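## Task

Take the black plate out of work nest N4 and place it inside the yellow waste bin W1, which is loose on the bench. Apart from the bins, every other item on the bench must be left as it was at the start. The result only counts if it holds without the robot supporting anything. Finish with the gripper opened and the arm moved away.

## Robot and tools

Robot: two Doosan M1013 six-joint arms, left_arm and right_arm, each carrying a Robotiq 140 two-finger gripper and a wrist camera. Either arm may do the job; the idle one can be parked out of the way. The plate may be released once it sits fully inside W1. W1 is not fixed and must stay upright on the bench. Loose items may occasionally get a small nudge from outside.

Frames: one shared scene frame, origin on the table top between the arms, +x out over the table, +z up, left_arm on the +y side (the arm names are not image sides). Bases: left_arm at (+0.057, +0.647, 0), right_arm at (+0.047, -0.530, 0), both nearly aligned with the scene axes. Gripper frame: fingers point along its +z, and close along its y. The reported end_effector_position is the spot between the pads when shut; closed fingertips reach about 33 mm past it, open ones about 9 mm, and closing pushes the tips roughly 24 mm further out, so keep that clearance above surfaces. Elbow range is about +-2.792 rad; other joints +-6.283.

execute_actions(actions): a list of actions, each 0.5 s long. An action is a table of up to 15 rows, one row per 1/30 s step; if fewer rows are given, the final one repeats. Each row is one flat list of 18 numbers, each in [-1, 1], covering both arms even if only one moves: left dx, dy, dz, rx, ry, rz, gripper position, force_limit, speed, then the same nine for the right. dx..rz are an offset, not a pose: they are taken in that gripper's own axes, relative to its measured pose when the action begins (for a call's first action, the pose in the latest result), and every row is relative to that same start, not to the previous row. Scale: 1.0 = 0.6 m for dx/dy/dz and 180 degrees for the rotation vector rx/ry/rz. Each step is clipped to 70 mm and 16 degrees from the current measured pose, so big offsets need several actions. The three gripper numbers are absolute settings: position +1 fully open (140 mm), about -0.8 pads touching, -1 close until blocked; force_limit -1/0/+1 is about 14/60/107 N; speed -1/0/+1 is about 30/140/250 mm/s. To leave a gripper unchanged, repeat its last three values (0 is itself a command). An empty list only returns state and images. For an arm meant to stay put, send the offset back to its desired pose in the first call and zeros later.

move(target, speed, stop_force, blocking): target is one 18-number row laid out as above; offsets are in each gripper's axes from the pose shown in the most recent result. Both grippers travel straight lines that finish together, lasting 0.5 to 10 s (cut off at 10 s). speed is in m/s, 0.002 to 0.5, default 0.25; rotation rate is capped at twice that in rad/s. Gripper numbers are sent at the start. Paths ignore obstacles and the other arm, and can lag, drift or overshoot speed near full stretch. stop_force (20 to 80 N, one value for both arms) ends an arm's path when it feels that much extra resistance; it is refused in the first 0.2 s, cannot be combined with blocking=false, is unreliable if the gripper rotates, and should be omitted when lifting off something. Use it only with slow speeds. blocking=false returns after 0.5 s; then use wait(0) to check, or stop, before sending any other motion. The result adds a move: line with the ending (done, off_target, moving, held, fault, contact) and limits (paced means clipped; held means some steps blocked, after which the arm may jump fast), plus each gripper's distance to target.

wait(seconds 0 to 10) lets time pass with commands held. stop brakes a running move. zoom_image(camera, region [x0, y0, x1, y1], at most 504x504 px) enlarges part of the latest image from cam_high, cam_low, cam_left_wrist or cam_right_wrist. read_manual(section "licences") gives licence texts only. finished_scene(scene) ends the given scene for good and reports success; only call it once the plate rests in W1 and the gripper is open and clear.

Results: a state line per arm with position (m), quat_wxyz and velocities; Hand target lines (where the controller is heading); pose unreachable lines; object_status (0 moving, 1 blocked while opening, 2 blocked while closing = holding, 3 reached target or pads met); position_measured in counts (3 open, 230 pads touching); joint torques; Flange force (noisy, includes held weight); MOTOR HOT and fault lines. Images come in order cam_high, cam_low (504x504), cam_left_wrist, cam_right_wrist (616x616 fisheye); calibration matrices were provided. Reported hand positions can be off at long reach.

Gripping: close with position -1 and confirm status 2. To squeeze harder, raise force_limit and switch position between -1 and -0.98.

Avoid: pressing into firm things (the arms are stiff; a few mm past contact can trip a fault). A joint torque over its limit (waist/shoulder 299, elbow 140, wrist joints 39.6 N m) or any outside force of 144 N halts that arm for 10 s and drops the rest of the call. Do not let the arms collide, do not drop, slam or knock anything off the table, do not tip W1, and move smoothly.

Each tool is called after "Call:" as a command line: name --argument value for each argument, lists and objects as JSON in quotes; but a table of rows of numbers goes row by row, as --pt "numbers of a row", without its own name.

## Session

Call:
execute_actions --actions '[]'

Scene clock: 0.00 s.
left_arm: end_effector_position=(+0.7134, +0.3719, +0.1258) position_measured=3 object_status=3 end_effector_quat_wxyz=(-0.152, +0.950, -0.274, -0.005) end_effector_velocity=(-0.000, -0.001, +0.000) end_effector_angular_velocity=(-0.001, +0.000, -0.000) | right_arm: end_effector_position=(+0.7163, -0.5077, +0.2719) position_measured=3 object_status=3 end_effector_quat_wxyz=(-0.146, +0.561, +0.666, -0.469) end_effector_velocity=(-0.000, -0.001, +0.001) end_effector_angular_velocity=(+0.000, -0.002, -0.002)
Joint positions: left_arm=[-0.588  0.41   1.681  0.314  1.171  1.412] | right_arm=[ 0.18   0.695  1.212 -0.434  2.174 -0.084]
Joint velocities: left_arm=[-0.001  0.    -0.    -0.001  0.     0.   ] | right_arm=[-0.002 -0.002 -0.     0.     0.     0.   ]
Joint torques (N m, as the joint torque sensors report them, + toward a larger angle): no reading
Flange force (N, the push that the arm receives, along the gripper's own x y z axes): no reading
Hand target (left_arm): +0.713, +0.372, +0.126; -0.152, +0.950, -0.274, -0.005
Hand target (right_arm): +0.716, -0.508, +0.272; -0.146, +0.561, +0.666, -0.469
camera_calibration (this result's frames):
cam_left_wrist: T_world_to_cam=[[-0.436718, -0.838302, -0.326386, 0.670814], [-0.874998, 0.311566, 0.370547, 0.464918], [-0.208939, 0.447412, -0.869579, 0.273613], [0, 0, 0, 1]] pos_world=[0.756928, 0.295074, 0.284599]
cam_right_wrist: T_world_to_cam=[[0.604925, -0.160599, -0.779919, -0.291281], [0.508346, -0.676001, 0.533486, -0.850912], [-0.612903, -0.719188, -0.32729, 0.347859], [0, 0, 0, 1]] pos_world=[0.821964, -0.37182, 0.340625]

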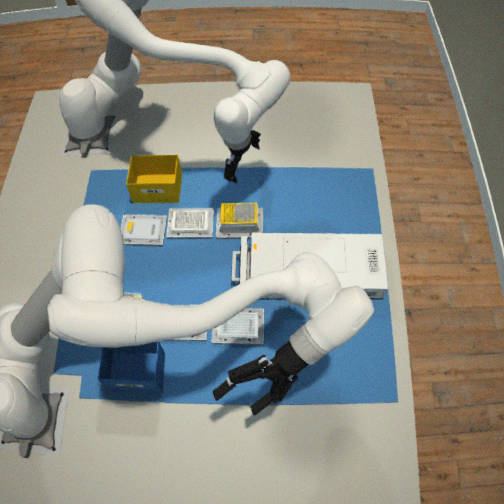

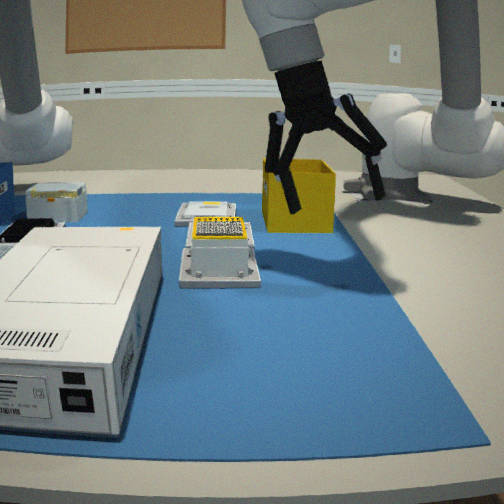

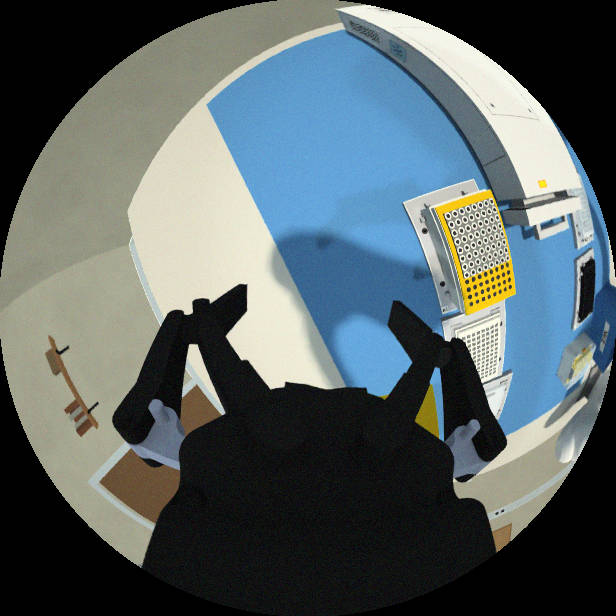

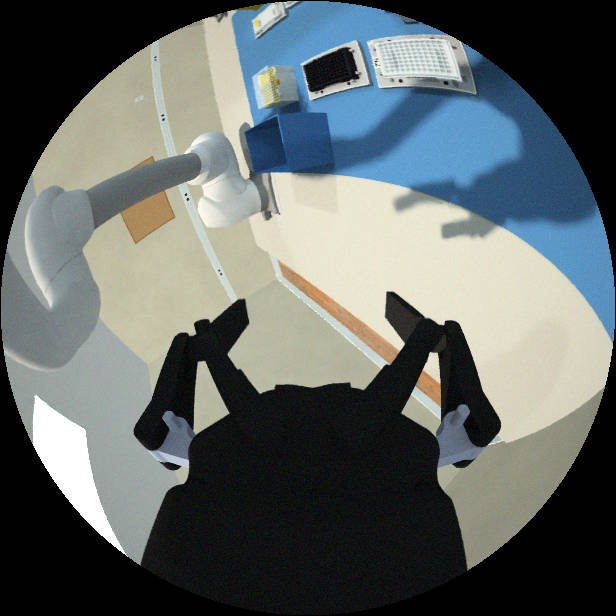

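Call:
move --target '[-0.014,0.113,-0.172,-0.0984,0.0032,-0.1774,0.62,-0.3,-0.5,-0.314,-0.073,0.312,0,0,0,1,0,0]' --speed 0.35

Call:
zoom_image --camera "cam_high" --region '[90, 270, 280, 400]'

Scene clock: 23.57 s.
left_arm: end_effector_position=(+0.6635, +0.2916, +0.2056) position_measured=50 object_status=3 end_effector_quat_wxyz=(-0.000, +1.000, +0.000, -0.000) end_effector_velocity=(-0.000, -0.000, +0.000) end_effector_angular_velocity=(-0.001, -0.001, +0.001) | right_arm: end_effector_position=(+0.6160, -0.7576, +0.2721) position_measured=3 object_status=3 end_effector_quat_wxyz=(-0.146, +0.561, +0.667, -0.469) end_effector_velocity=(-0.000, -0.001, -0.000) end_effector_angular_velocity=(-0.001, +0.001, +0.000)
Joint positions: left_arm=[-0.588  0.299  1.651  0.001  1.192  0.99 ] | right_arm=[-0.107  0.522  1.504 -0.635  1.937 -0.274]
Joint velocities: left_arm=[-0.001 -0.001  0.    -0.    -0.001 -0.001] | right_arm=[-0.001 -0.     0.001 -0.002 -0.001 -0.001]
Joint torques (N m, as the joint torque sensors report them, + toward a larger angle): left_arm=[ -1.23 -68.94 -36.82   4.57  -0.2    0.11] | right_arm=[  2.6  -84.88 -34.13   2.27   1.49   0.68]
Flange force (N, the push that the arm receives, along the gripper's own x y z axes): left_arm=[4.0 0.7 -2.5] | right_arm=[-4.0 -2.4 1.1]
Hand target (left_arm): +0.663, +0.292, +0.206; -0.000, +1.000, +0.000, -0.000
Hand target (right_arm): +0.616, -0.758, +0.272; -0.146, +0.561, +0.667, -0.469
Off the commanded pose (left_arm): 0.000 m, 0 deg.
Off the commanded pose (right_arm): 0.000 m, 0 deg.
move: done
camera_calibration (this result's frames):
cam_left_wrist: T_world_to_cam=[[0.0945327, -0.994896, -0.0352857, 0.241084], [-0.939683, -0.100878, 0.326833, 0.58884], [-0.328725, 0.00226092, -0.944423, 0.593198], [0, 0, 0, 1]] pos_world=[0.725532, 0.297914, 0.376284]
cam_right_wrist: T_world_to_cam=[[0.604609, -0.160107, -0.780265, -0.269949], [0.508886, -0.675957, 0.533027, -0.96909], [-0.612767, -0.719339, -0.327214, 0.106545], [0, 0, 0, 1]] pos_world=[0.721657, -0.621642, 0.340783]

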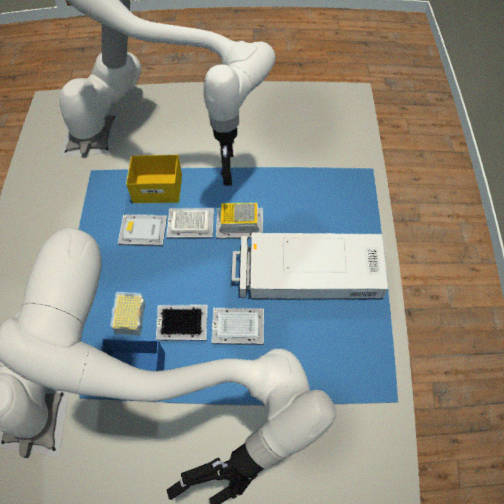

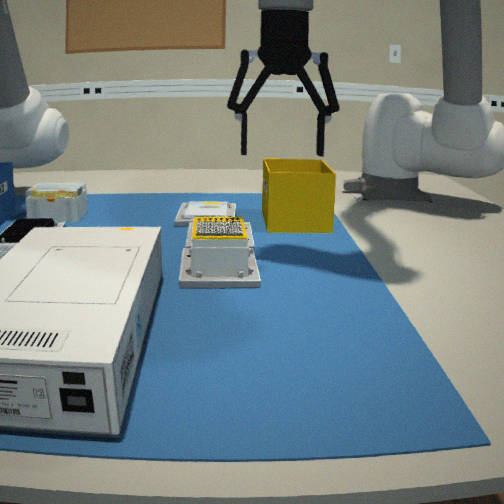

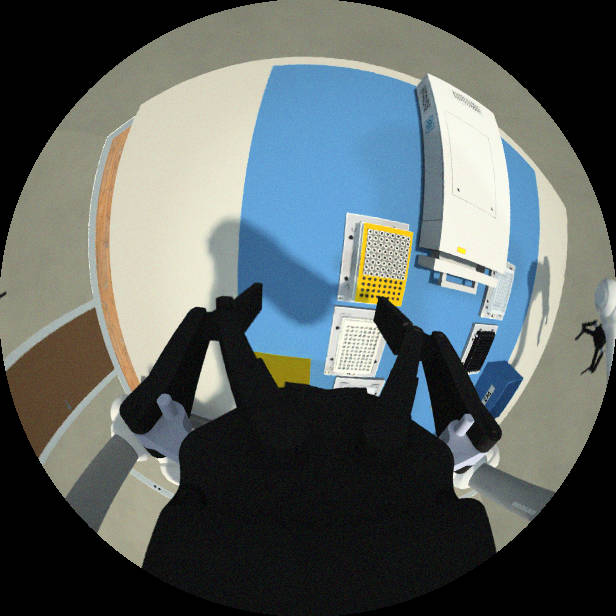

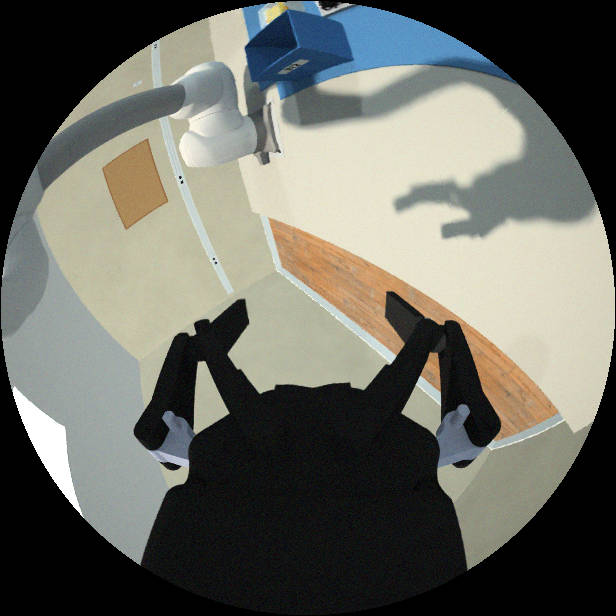

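Region (90, 270, 280, 400) of cam_high's 504x504 image, scaled by 2.653, with more detail than that image has; it fills the top 345 rows of this view, and the rest is white.

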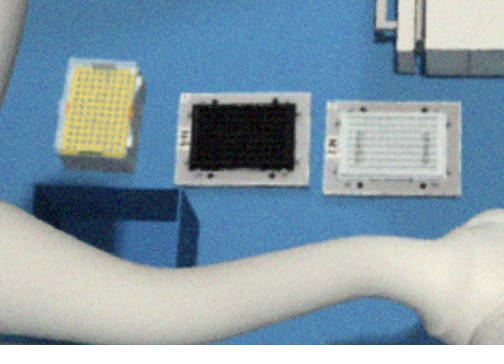

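Call:
move --target '[-0.239,0.798,0.16,0,0,0,0.62,-0.3,-0.5,0,0,0,0,0,0,1,0,0]' --speed 0.35

Call:
zoom_image --camera "cam_left_wrist" --region '[220, 200, 420, 380]'

Call:
zoom_image --camera "cam_low" --region '[0, 150, 110, 260]'

Scene clock: 43.97 s.
left_arm: end_effector_position=(+0.5197, -0.1871, +0.1088) position_measured=50 object_status=3 end_effector_quat_wxyz=(-0.000, +1.000, +0.000, -0.000) end_effector_velocity=(+0.000, -0.001, -0.000) end_effector_angular_velocity=(+0.001, +0.000, +0.000) | right_arm: end_effector_position=(+0.6160, -0.7576, +0.2721) position_measured=3 object_status=3 end_effector_quat_wxyz=(-0.146, +0.561, +0.667, -0.469) end_effector_velocity=(+0.001, -0.001, +0.000) end_effector_angular_velocity=(-0.001, -0.000, +0.000)
Joint positions: left_arm=[-1.109  0.744  1.131 -0.001  1.268  0.47 ] | right_arm=[-0.107  0.522  1.504 -0.635  1.937 -0.274]
Joint velocities: left_arm=[-0.     0.003 -0.004 -0.     0.002 -0.001] | right_arm=[-0.001  0.001 -0.002 -0.002 -0.    -0.001]
Joint torques (N m, as the joint torque sensors report them, + toward a larger angle): left_arm=[   1.31 -110.01  -37.75    4.84   -0.05   -0.15] | right_arm=[  0.46 -84.41 -33.92   2.21   1.78   0.52]
Flange force (N, the push that the arm receives, along the gripper's own x y z axes): left_arm=[2.1 5.5 -1.9] | right_arm=[-2.1 -3.0 -0.1]
Hand target (left_arm): +0.520, -0.187, +0.109; -0.000, +1.000, +0.000, -0.000
Hand target (right_arm): +0.616, -0.758, +0.272; -0.146, +0.561, +0.667, -0.469
Off the commanded pose (left_arm): 0.001 m, 0 deg.
Off the commanded pose (right_arm): 0.000 m, 0 deg.
move: done
camera_calibration (this result's frames):
cam_left_wrist: T_world_to_cam=[[0.0945661, -0.994909, -0.0348369, -0.225063], [-0.939498, -0.100763, 0.3274, 0.43697], [-0.329243, 0.00176826, -0.944244, 0.455811], [0, 0, 0, 1]] pos_world=[0.581888, -0.180692, 0.279492]
cam_right_wrist: T_world_to_cam=[[0.604622, -0.160063, -0.780264, -0.269924], [0.508898, -0.675962, 0.533008, -0.969099], [-0.612744, -0.719343, -0.327246, 0.106516], [0, 0, 0, 1]] pos_world=[0.721642, -0.621658, 0.340783]

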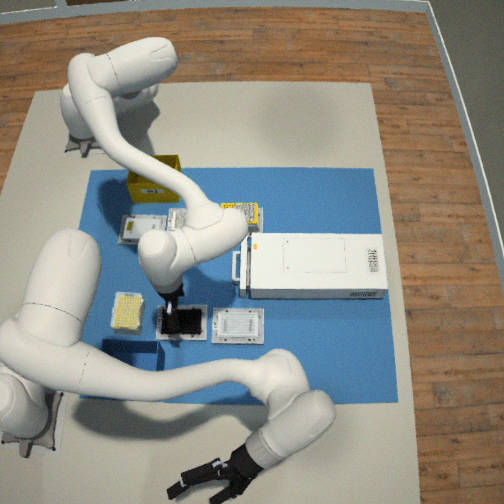

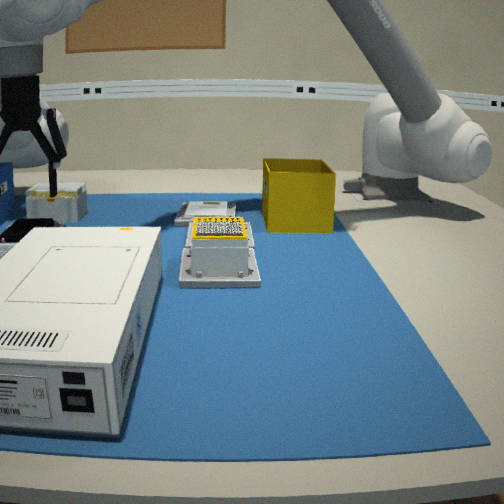

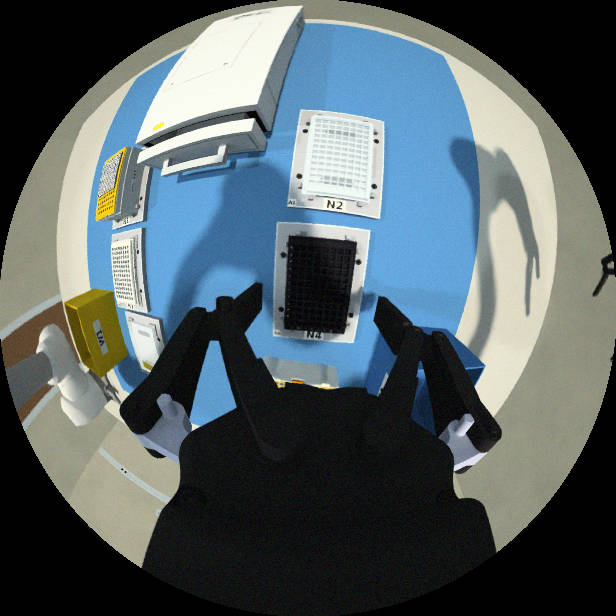

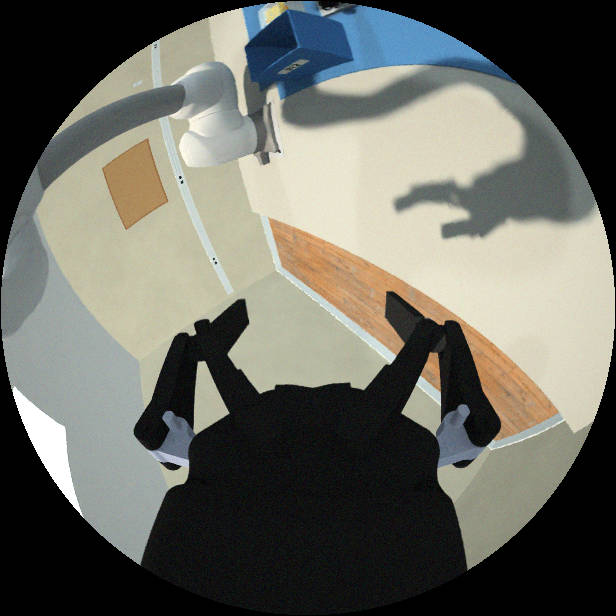

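Region (220, 200, 420, 380) of cam_left_wrist's 616x616 image, scaled by 2.520, with more detail than that image has; it fills the top 454 rows of this view, and the rest is white.

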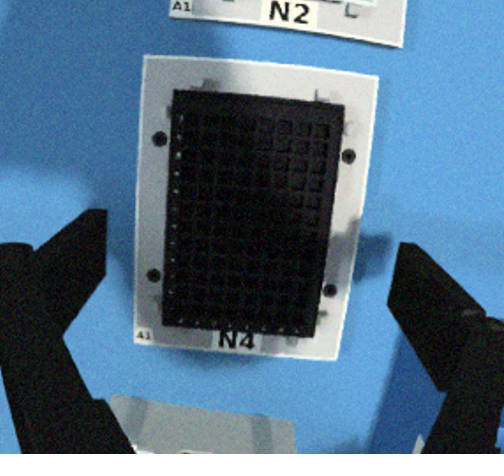

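Region (0, 150, 110, 260) of cam_low's 504x504 image, scaled by 4.582, with more detail than that image has.

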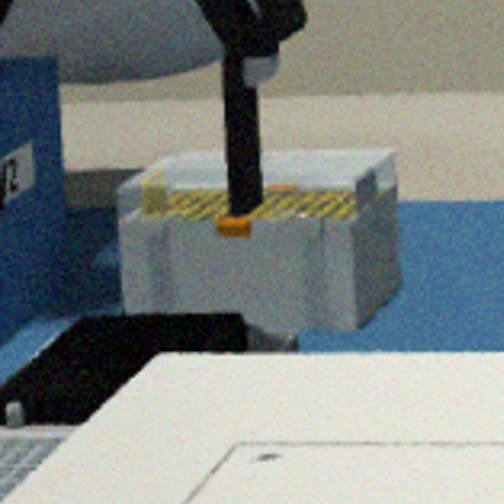

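Call:
move --target '[0,0,0.088,0,0,-0.006,0.38,-0.3,0,0,0,0,0,0,0,1,0,0]' --speed 0.12

Call:
zoom_image --camera "cam_left_wrist" --region '[220, 200, 420, 380]'

Call:
zoom_image --camera "cam_low" --region '[0, 170, 90, 260]'

Call:
zoom_image --camera "cam_high" --region '[140, 280, 220, 360]'

Scene clock: 55.57 s.
left_arm: end_effector_position=(+0.5196, -0.1870, +0.0561) position_measured=81 object_status=3 end_effector_quat_wxyz=(-0.000, +1.000, +0.010, -0.000) end_effector_velocity=(-0.001, -0.000, -0.001) end_effector_angular_velocity=(+0.000, +0.001, -0.001) | right_arm: end_effector_position=(+0.6160, -0.7576, +0.2721) position_measured=3 object_status=3 end_effector_quat_wxyz=(-0.146, +0.561, +0.667, -0.469) end_effector_velocity=(-0.000, -0.001, +0.001) end_effector_angular_velocity=(-0.002, -0.000, +0.000)
Joint positions: left_arm=[-1.109  0.775  1.175 -0.     1.192  0.451] | right_arm=[-0.107  0.522  1.504 -0.635  1.937 -0.274]
Joint velocities: left_arm=[-0.001  0.001  0.001 -0.    -0.001  0.   ] | right_arm=[-0.    -0.     0.    -0.002  0.     0.   ]
Joint torques (N m, as the joint torque sensors report them, + toward a larger angle): left_arm=[  -0.38 -111.09  -37.33    4.45   -0.23    0.24] | right_arm=[  0.18 -84.38 -34.21   2.21   1.68   0.42]
Flange force (N, the push that the arm receives, along the gripper's own x y z axes): left_arm=[2.1 3.7 -1.5] | right_arm=[-1.0 -3.1 0.4]
Hand target (left_arm): +0.520, -0.187, +0.056; -0.000, +1.000, +0.010, -0.000
Hand target (right_arm): +0.616, -0.758, +0.272; -0.146, +0.561, +0.667, -0.469
Off the commanded pose (left_arm): 0.000 m, 0 deg.
Off the commanded pose (right_arm): 0.000 m, 0 deg.
move: done
camera_calibration (this result's frames):
cam_left_wrist: T_world_to_cam=[[0.11319, -0.992962, -0.0348437, -0.236133], [-0.937471, -0.118351, 0.327324, 0.449785], [-0.329145, -0.004385, -0.944269, 0.404788], [0, 0, 0, 1]] pos_world=[0.581622, -0.179464, 0.226775]
cam_right_wrist: T_world_to_cam=[[0.60461, -0.160107, -0.780264, -0.269949], [0.508885, -0.675957, 0.533028, -0.96909], [-0.612766, -0.719339, -0.327214, 0.106545], [0, 0, 0, 1]] pos_world=[0.721657, -0.621641, 0.340784]

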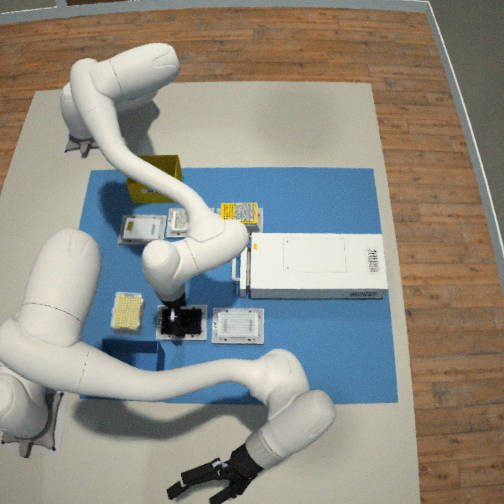

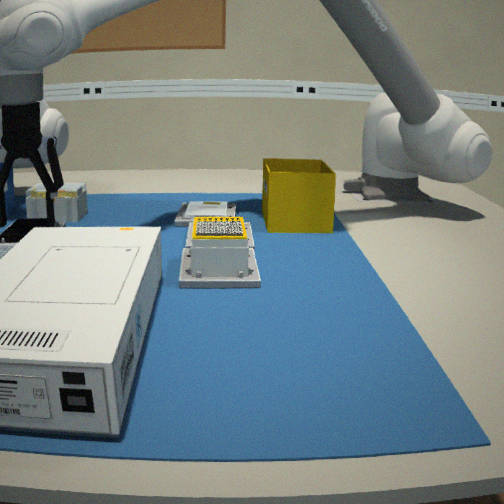

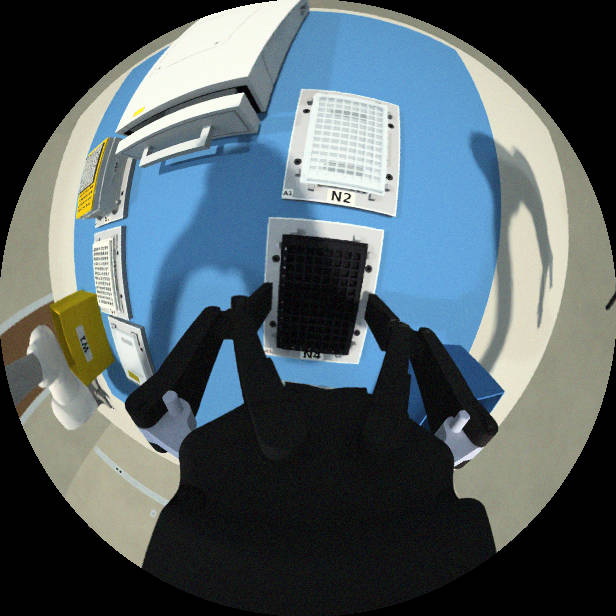

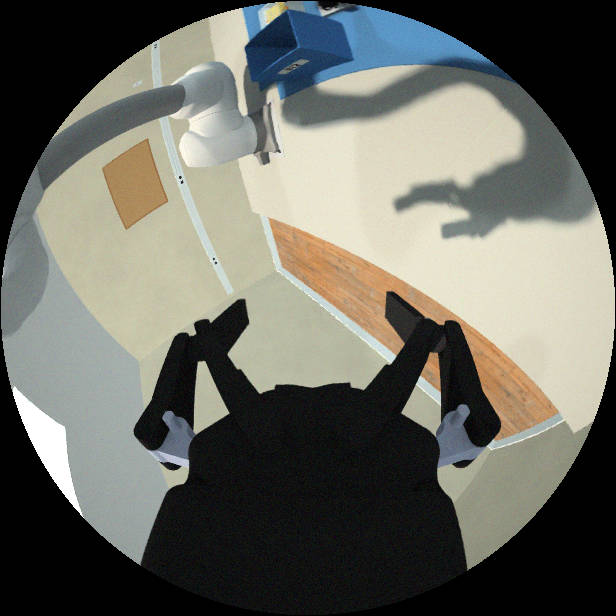

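Region (220, 200, 420, 380) of cam_left_wrist's 616x616 image, scaled by 2.520, with more detail than that image has; it fills the top 454 rows of this view, and the rest is white.

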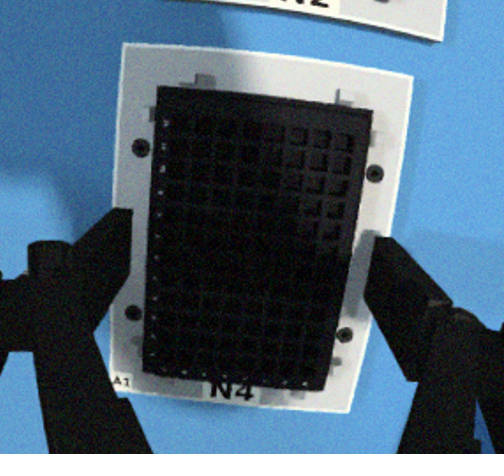

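Region (0, 170, 90, 260) of cam_low's 504x504 image, scaled by 5.600, with more detail than that image has.

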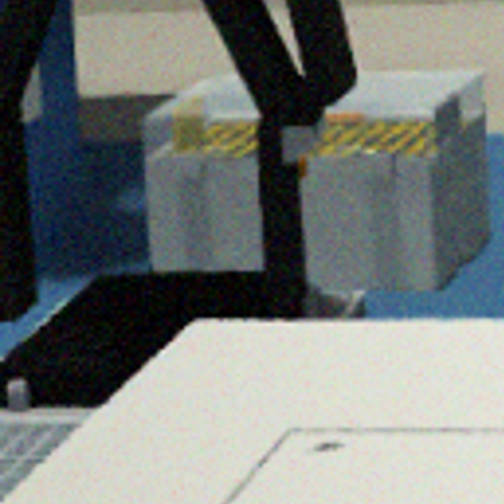

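Region (140, 280, 220, 360) of cam_high's 504x504 image, scaled by 6.300, with more detail than that image has.

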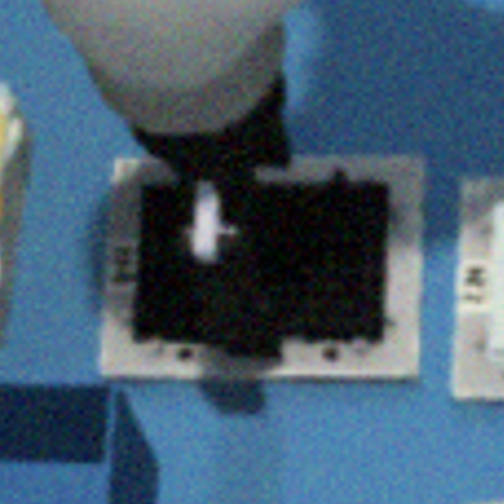

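Call:
move --target '[0,-0.0005,0.0205,0,0,0,0.33,-0.3,-0.5,0,0,0,0,0,0,1,0,0]' --speed 0.03

Call:
execute_actions --actions '[[[0,0,0,0,0,0,-1,-0.3,-0.7,0,0,0,0,0,0,1,0,0]]]'

Call:
zoom_image --camera "cam_left_wrist" --region '[250, 220, 390, 340]'

Scene clock: 61.00 s.
left_arm: end_effector_position=(+0.5196, -0.1867, +0.0439) position_measured=87 object_status=3 end_effector_quat_wxyz=(-0.000, +1.000, +0.010, -0.000) end_effector_velocity=(-0.000, +0.000, -0.001) end_effector_angular_velocity=(+0.001, -0.000, -0.000) | right_arm: end_effector_position=(+0.6160, -0.7576, +0.2721) position_measured=3 object_status=3 end_effector_quat_wxyz=(-0.146, +0.561, +0.667, -0.469) end_effector_velocity=(-0.000, +0.001, +0.000) end_effector_angular_velocity=(+0.001, -0.000, +0.000)
Joint positions: left_arm=[-1.109  0.782  1.185 -0.001  1.175  0.451] | right_arm=[-0.107  0.522  1.504 -0.635  1.937 -0.274]
Joint velocities: left_arm=[-0.     0.001  0.001  0.    -0.001 -0.   ] | right_arm=[ 0.001 -0.001  0.     0.001 -0.    -0.   ]
Joint torques (N m, as the joint torque sensors report them, + toward a larger angle): left_arm=[  -1.18 -109.89  -36.75    4.66   -0.28    0.07] | right_arm=[  1.14 -84.59 -33.91   2.21   1.79   0.58]
Flange force (N, the push that the arm receives, along the gripper's own x y z axes): left_arm=[2.4 2.1 -2.7] | right_arm=[-1.9 -2.8 0.1]
Hand target (left_arm): +0.520, -0.187, +0.044; -0.000, +1.000, +0.010, -0.000
Hand target (right_arm): +0.616, -0.758, +0.272; -0.146, +0.561, +0.667, -0.469
Off the commanded pose (left_arm): 0.000 m, 0 deg.
Off the commanded pose (right_arm): 0.000 m, 0 deg.
move: done
camera_calibration (this result's frames):
cam_left_wrist: T_world_to_cam=[[0.113371, -0.992943, -0.0348116, -0.236339], [-0.937435, -0.118511, 0.327369, 0.453739], [-0.329184, -0.00448053, -0.944255, 0.393235], [0, 0, 0, 1]] pos_world=[0.581592, -0.179136, 0.214547]
cam_right_wrist: T_world_to_cam=[[0.604634, -0.160049, -0.780257, -0.269937], [0.508906, -0.675952, 0.533013, -0.969099], [-0.612725, -0.719356, -0.327254, 0.106517], [0, 0, 0, 1]] pos_world=[0.72166, -0.621644, 0.34078]

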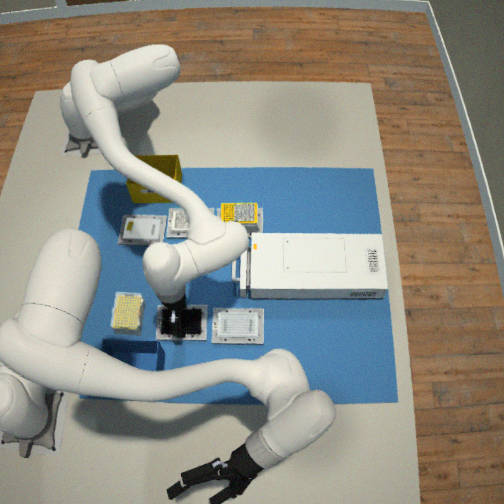

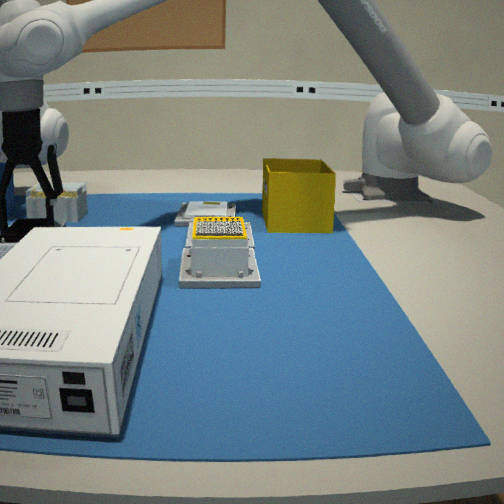

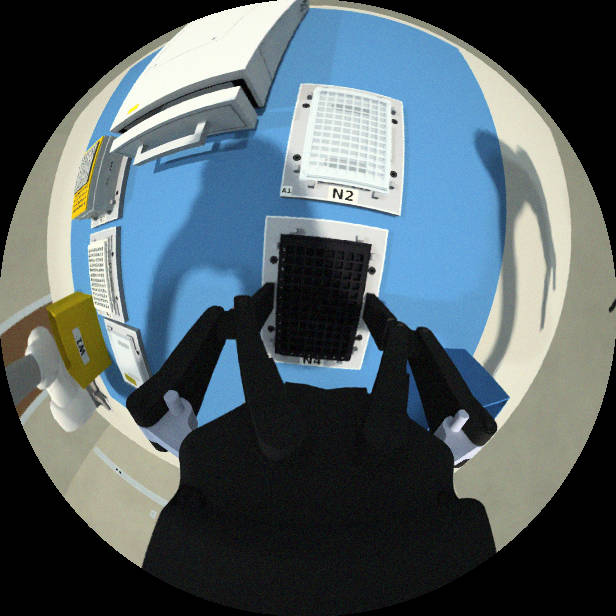

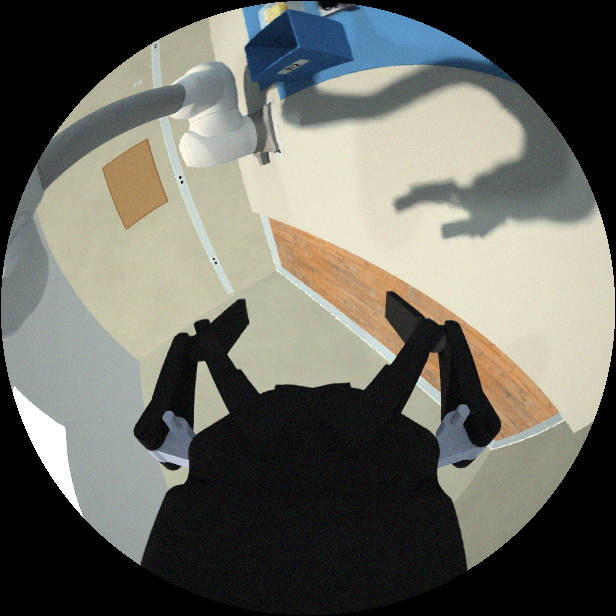

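Scene clock: 61.50 s.
left_arm: end_effector_position=(+0.5196, -0.1867, +0.0439) position_measured=104 object_status=2 end_effector_quat_wxyz=(-0.000, +1.000, +0.010, -0.000) end_effector_velocity=(+0.000, +0.000, +0.000) end_effector_angular_velocity=(-0.000, +0.000, +0.001) | right_arm: end_effector_position=(+0.6160, -0.7576, +0.2721) position_measured=3 object_status=3 end_effector_quat_wxyz=(-0.146, +0.561, +0.667, -0.469) end_effector_velocity=(-0.001, -0.000, -0.001) end_effector_angular_velocity=(+0.000, +0.002, -0.001)
Joint positions: left_arm=[-1.109  0.782  1.185 -0.001  1.175  0.451] | right_arm=[-0.107  0.522  1.504 -0.635  1.937 -0.274]
Joint velocities: left_arm=[ 0.    -0.    -0.    -0.     0.    -0.001] | right_arm=[-0.001  0.001  0.002  0.     0.     0.   ]
Joint torques (N m, as the joint torque sensors report them, + toward a larger angle): left_arm=[  2.15 -93.8  -29.09   4.47  -1.39   0.26] | right_arm=[  0.71 -83.62 -33.98   2.14   1.82   0.46]
Flange force (N, the push that the arm receives, along the gripper's own x y z axes): left_arm=[-1.6 2.3 -20.2] | right_arm=[-1.4 -3.3 0.9]
Hand target (left_arm): +0.520, -0.187, +0.044; -0.000, +1.000, +0.010, -0.000
Hand target (right_arm): +0.616, -0.758, +0.272; -0.146, +0.561, +0.667, -0.469
Off the commanded pose (left_arm): 0.000 m, 0 deg.
Off the commanded pose (right_arm): 0.000 m, 0 deg.
camera_calibration (this result's frames):
cam_left_wrist: T_world_to_cam=[[0.113373, -0.992943, -0.0348011, -0.236341], [-0.937437, -0.118509, 0.327366, 0.453747], [-0.32918, -0.00449071, -0.944257, 0.393216], [0, 0, 0, 1]] pos_world=[0.581593, -0.179134, 0.214531]
cam_right_wrist: T_world_to_cam=[[0.604634, -0.160049, -0.780258, -0.269937], [0.508906, -0.675952, 0.533013, -0.969099], [-0.612725, -0.719356, -0.327254, 0.106517], [0, 0, 0, 1]] pos_world=[0.72166, -0.621644, 0.34078]

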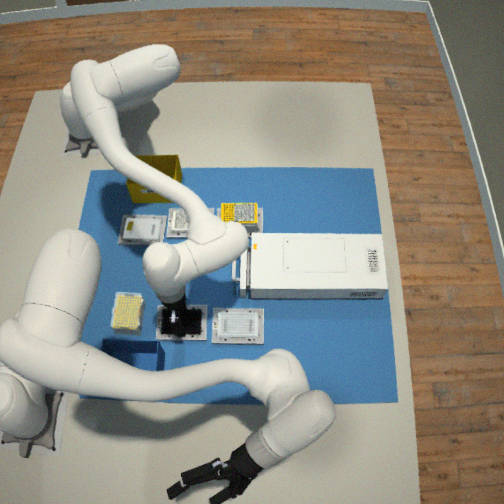

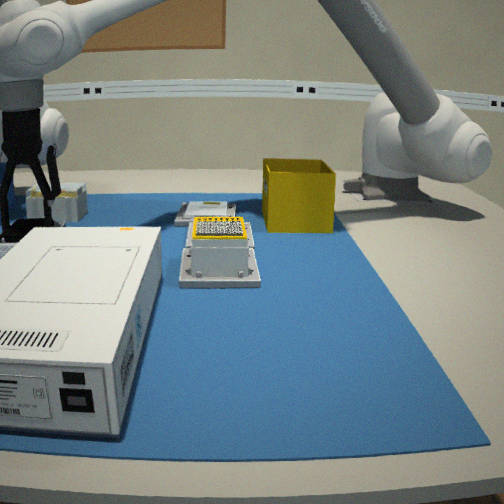

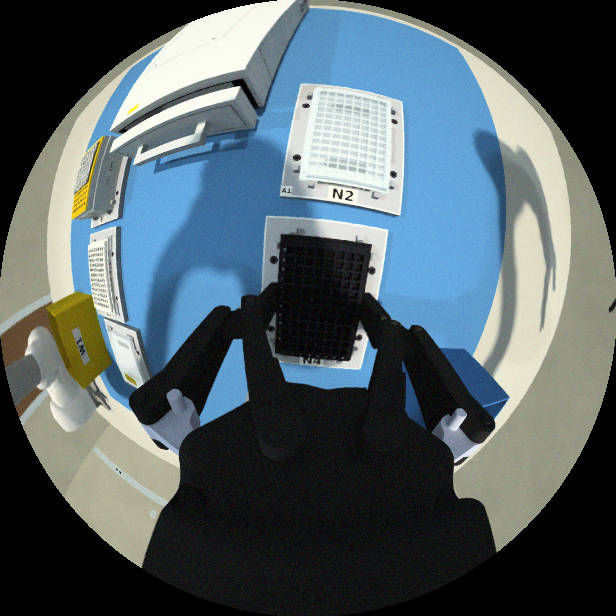

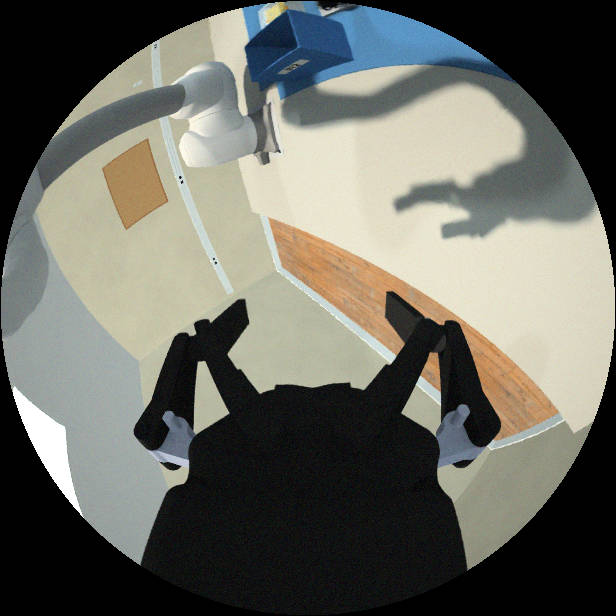

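Region (250, 220, 390, 340) of cam_left_wrist's 616x616 image, scaled by 3.600, with more detail than that image has; it fills the top 432 rows of this view, and the rest is white.

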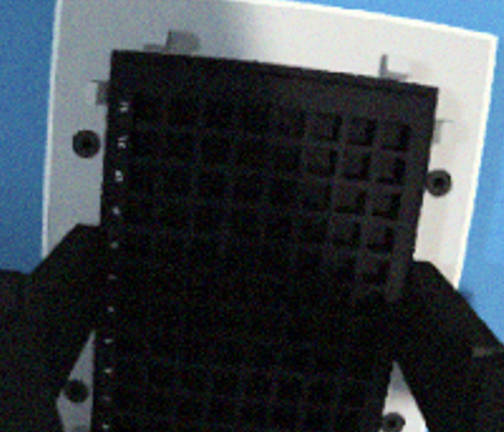

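Call:
move --target '[0,0,-0.04,0,0,0,-1,-0.3,-0.7,0,0,0,0,0,0,1,0,0]' --speed 0.04

Call:
zoom_image --camera "cam_low" --region '[0, 170, 90, 260]'

Scene clock: 65.90 s.
left_arm: end_effector_position=(+0.5196, -0.1867, +0.0678) position_measured=104 object_status=2 end_effector_quat_wxyz=(-0.000, +1.000, +0.010, -0.000) end_effector_velocity=(-0.001, +0.000, +0.001) end_effector_angular_velocity=(+0.000, +0.002, -0.000) | right_arm: end_effector_position=(+0.6160, -0.7576, +0.2721) position_measured=3 object_status=3 end_effector_quat_wxyz=(-0.146, +0.561, +0.667, -0.469) end_effector_velocity=(+0.001, -0.000, -0.000) end_effector_angular_velocity=(+0.000, -0.000, -0.000)
Joint positions: left_arm=[-1.109  0.767  1.167 -0.001  1.208  0.451] | right_arm=[-0.107  0.522  1.504 -0.635  1.937 -0.274]
Joint velocities: left_arm=[-0.    -0.001 -0.001 -0.002  0.002  0.   ] | right_arm=[-0.     0.001 -0.001  0.     0.    -0.   ]
Joint torques (N m, as the joint torque sensors report them, + toward a larger angle): left_arm=[   0.79 -113.04  -37.22    4.59    0.03    0.17] | right_arm=[  0.92 -84.36 -34.06   2.13   1.81   0.44]
Flange force (N, the push that the arm receives, along the gripper's own x y z axes): left_arm=[3.2 8.3 0.3] | right_arm=[-1.5 -2.2 0.4]
Hand target (left_arm): +0.520, -0.187, +0.068; -0.000, +1.000, +0.010, -0.000
Hand target (right_arm): +0.616, -0.758, +0.272; -0.146, +0.561, +0.667, -0.469
Off the commanded pose (left_arm): 0.000 m, 0 deg.
Off the commanded pose (right_arm): 0.000 m, 0 deg.
move: done
camera_calibration (this result's frames):
cam_left_wrist: T_world_to_cam=[[0.113356, -0.992944, -0.0348173, -0.235545], [-0.937434, -0.118498, 0.327378, 0.445928], [-0.329194, -0.00447135, -0.944252, 0.415827], [0, 0, 0, 1]] pos_world=[0.581616, -0.179182, 0.238457]
cam_right_wrist: T_world_to_cam=[[0.604634, -0.160049, -0.780257, -0.269937], [0.508906, -0.675952, 0.533013, -0.969099], [-0.612725, -0.719356, -0.327254, 0.106518], [0, 0, 0, 1]] pos_world=[0.72166, -0.621644, 0.34078]

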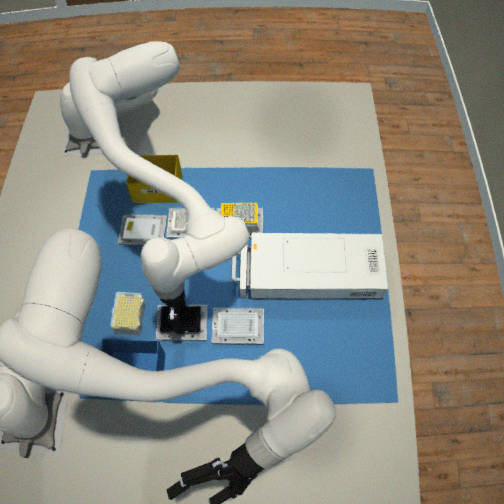

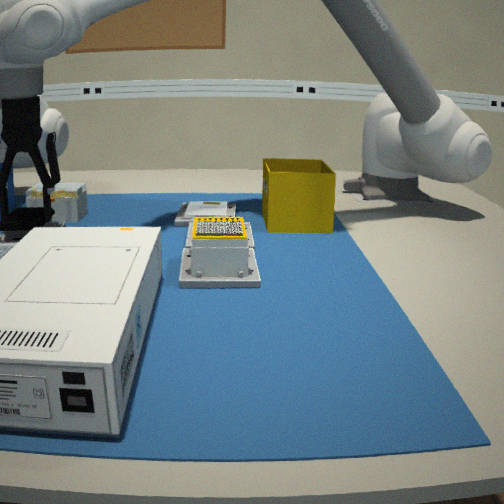

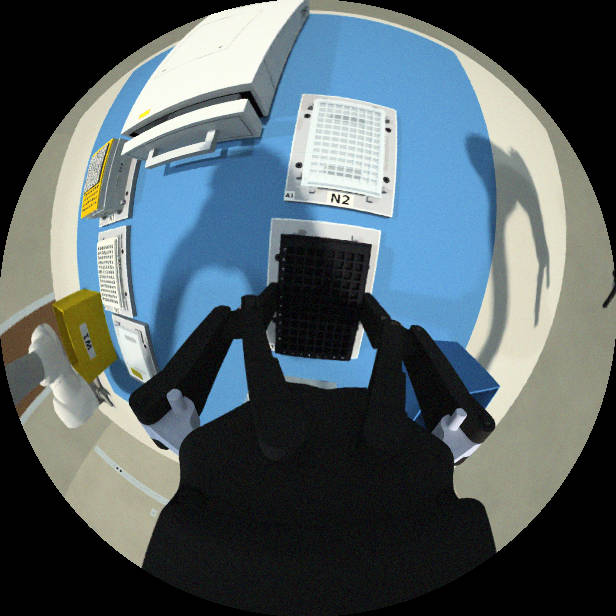

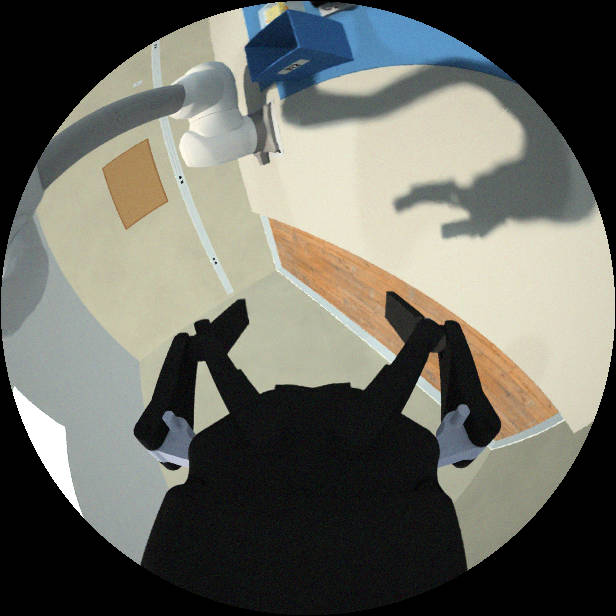

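Region (0, 170, 90, 260) of cam_low's 504x504 image, scaled by 5.600, with more detail than that image has.

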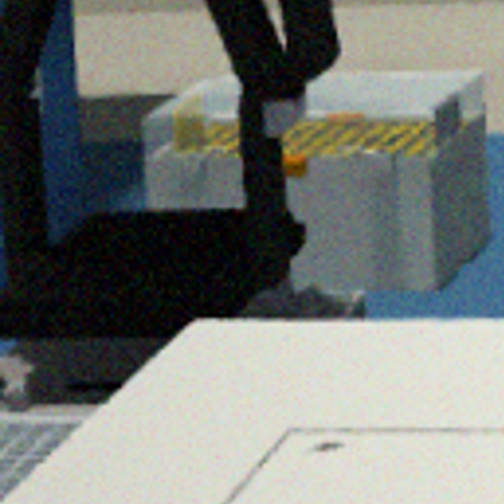

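Call:
move --target '[-0.196,-0.8975,-0.262,0,0,0.006,-1,-0.3,-0.7,0,0,0,0,0,0,1,0,0]' --speed 0.3

Call:
zoom_image --camera "cam_low" --region '[220, 80, 380, 240]'

Call:
zoom_image --camera "cam_left_wrist" --region '[210, 180, 430, 400]'

Scene clock: 76.10 s.
left_arm: end_effector_position=(+0.3922, +0.3491, +0.2263) position_measured=104 object_status=2 end_effector_quat_wxyz=(-0.000, +1.000, +0.000, -0.000) end_effector_velocity=(-0.000, +0.001, +0.001) end_effector_angular_velocity=(+0.000, -0.000, -0.000) | right_arm: end_effector_position=(+0.6160, -0.7576, +0.2721) position_measured=3 object_status=3 end_effector_quat_wxyz=(-0.146, +0.561, +0.667, -0.469) end_effector_velocity=(+0.000, -0.001, -0.000) end_effector_angular_velocity=(-0.001, +0.000, -0.000)
Joint positions: left_arm=[-0.813 -0.115  2.07   0.     1.187  0.766] | right_arm=[-0.107  0.522  1.504 -0.635  1.937 -0.274]
Joint velocities: left_arm=[ 0.001 -0.002  0.     0.     0.001  0.001] | right_arm=[-0.001  0.    -0.    -0.001 -0.     0.   ]
Joint torques (N m, as the joint torque sensors report them, + toward a larger angle): left_arm=[  0.27 -28.57 -37.29   4.96  -0.01   0.37] | right_arm=[  1.16 -84.02 -33.65   2.24   1.75   0.49]
Flange force (N, the push that the arm receives, along the gripper's own x y z axes): left_arm=[2.8 4.8 -0.4] | right_arm=[-2.4 -2.8 -0.1]
Hand target (left_arm): +0.392, +0.349, +0.226; -0.000, +1.000, +0.000, -0.000
Hand target (right_arm): +0.616, -0.758, +0.272; -0.146, +0.561, +0.667, -0.469
Off the commanded pose (left_arm): 0.001 m, 0 deg.
Off the commanded pose (right_arm): 0.000 m, 0 deg.
move: done
camera_calibration (this result's frames):
cam_left_wrist: T_world_to_cam=[[0.0945952, -0.994899, -0.0350252, 0.324592], [-0.939618, -0.100852, 0.327028, 0.332867], [-0.328892, 0.00197507, -0.944365, 0.523582], [0, 0, 0, 1]] pos_world=[0.454265, 0.355473, 0.396965]
cam_right_wrist: T_world_to_cam=[[0.604634, -0.160049, -0.780258, -0.269937], [0.508906, -0.675952, 0.533013, -0.969099], [-0.612725, -0.719356, -0.327254, 0.106518], [0, 0, 0, 1]] pos_world=[0.72166, -0.621644, 0.34078]

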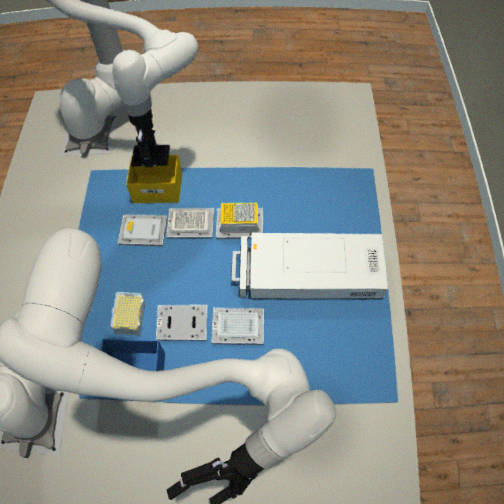

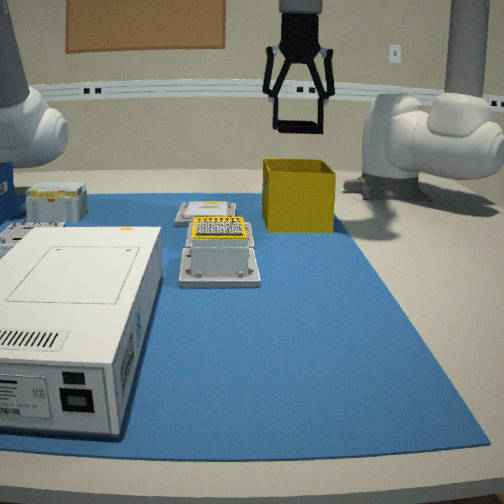

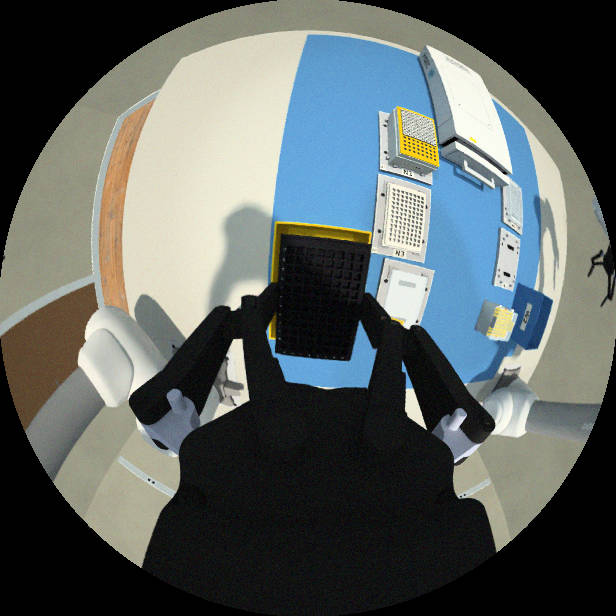

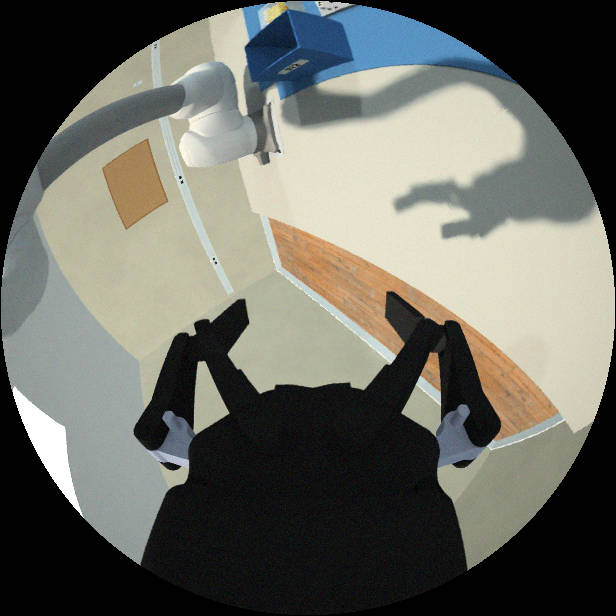

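Region (220, 80, 380, 240) of cam_low's 504x504 image, scaled by 3.150, with more detail than that image has.

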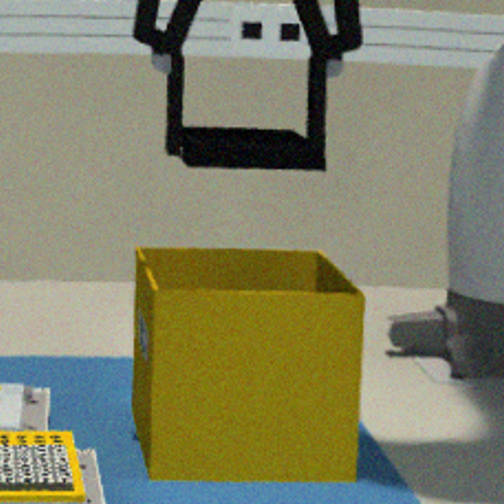

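Region (210, 180, 430, 400) of cam_left_wrist's 616x616 image, scaled by 2.291, with more detail than that image has.

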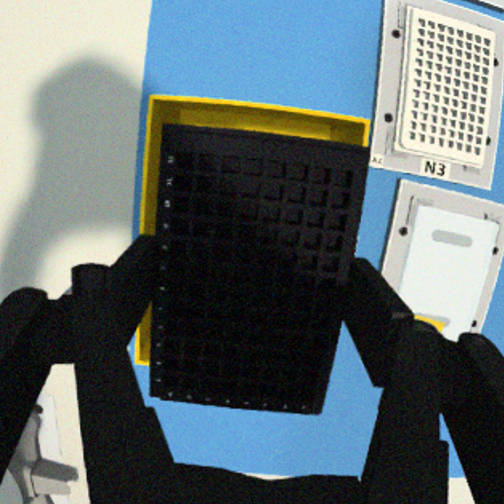

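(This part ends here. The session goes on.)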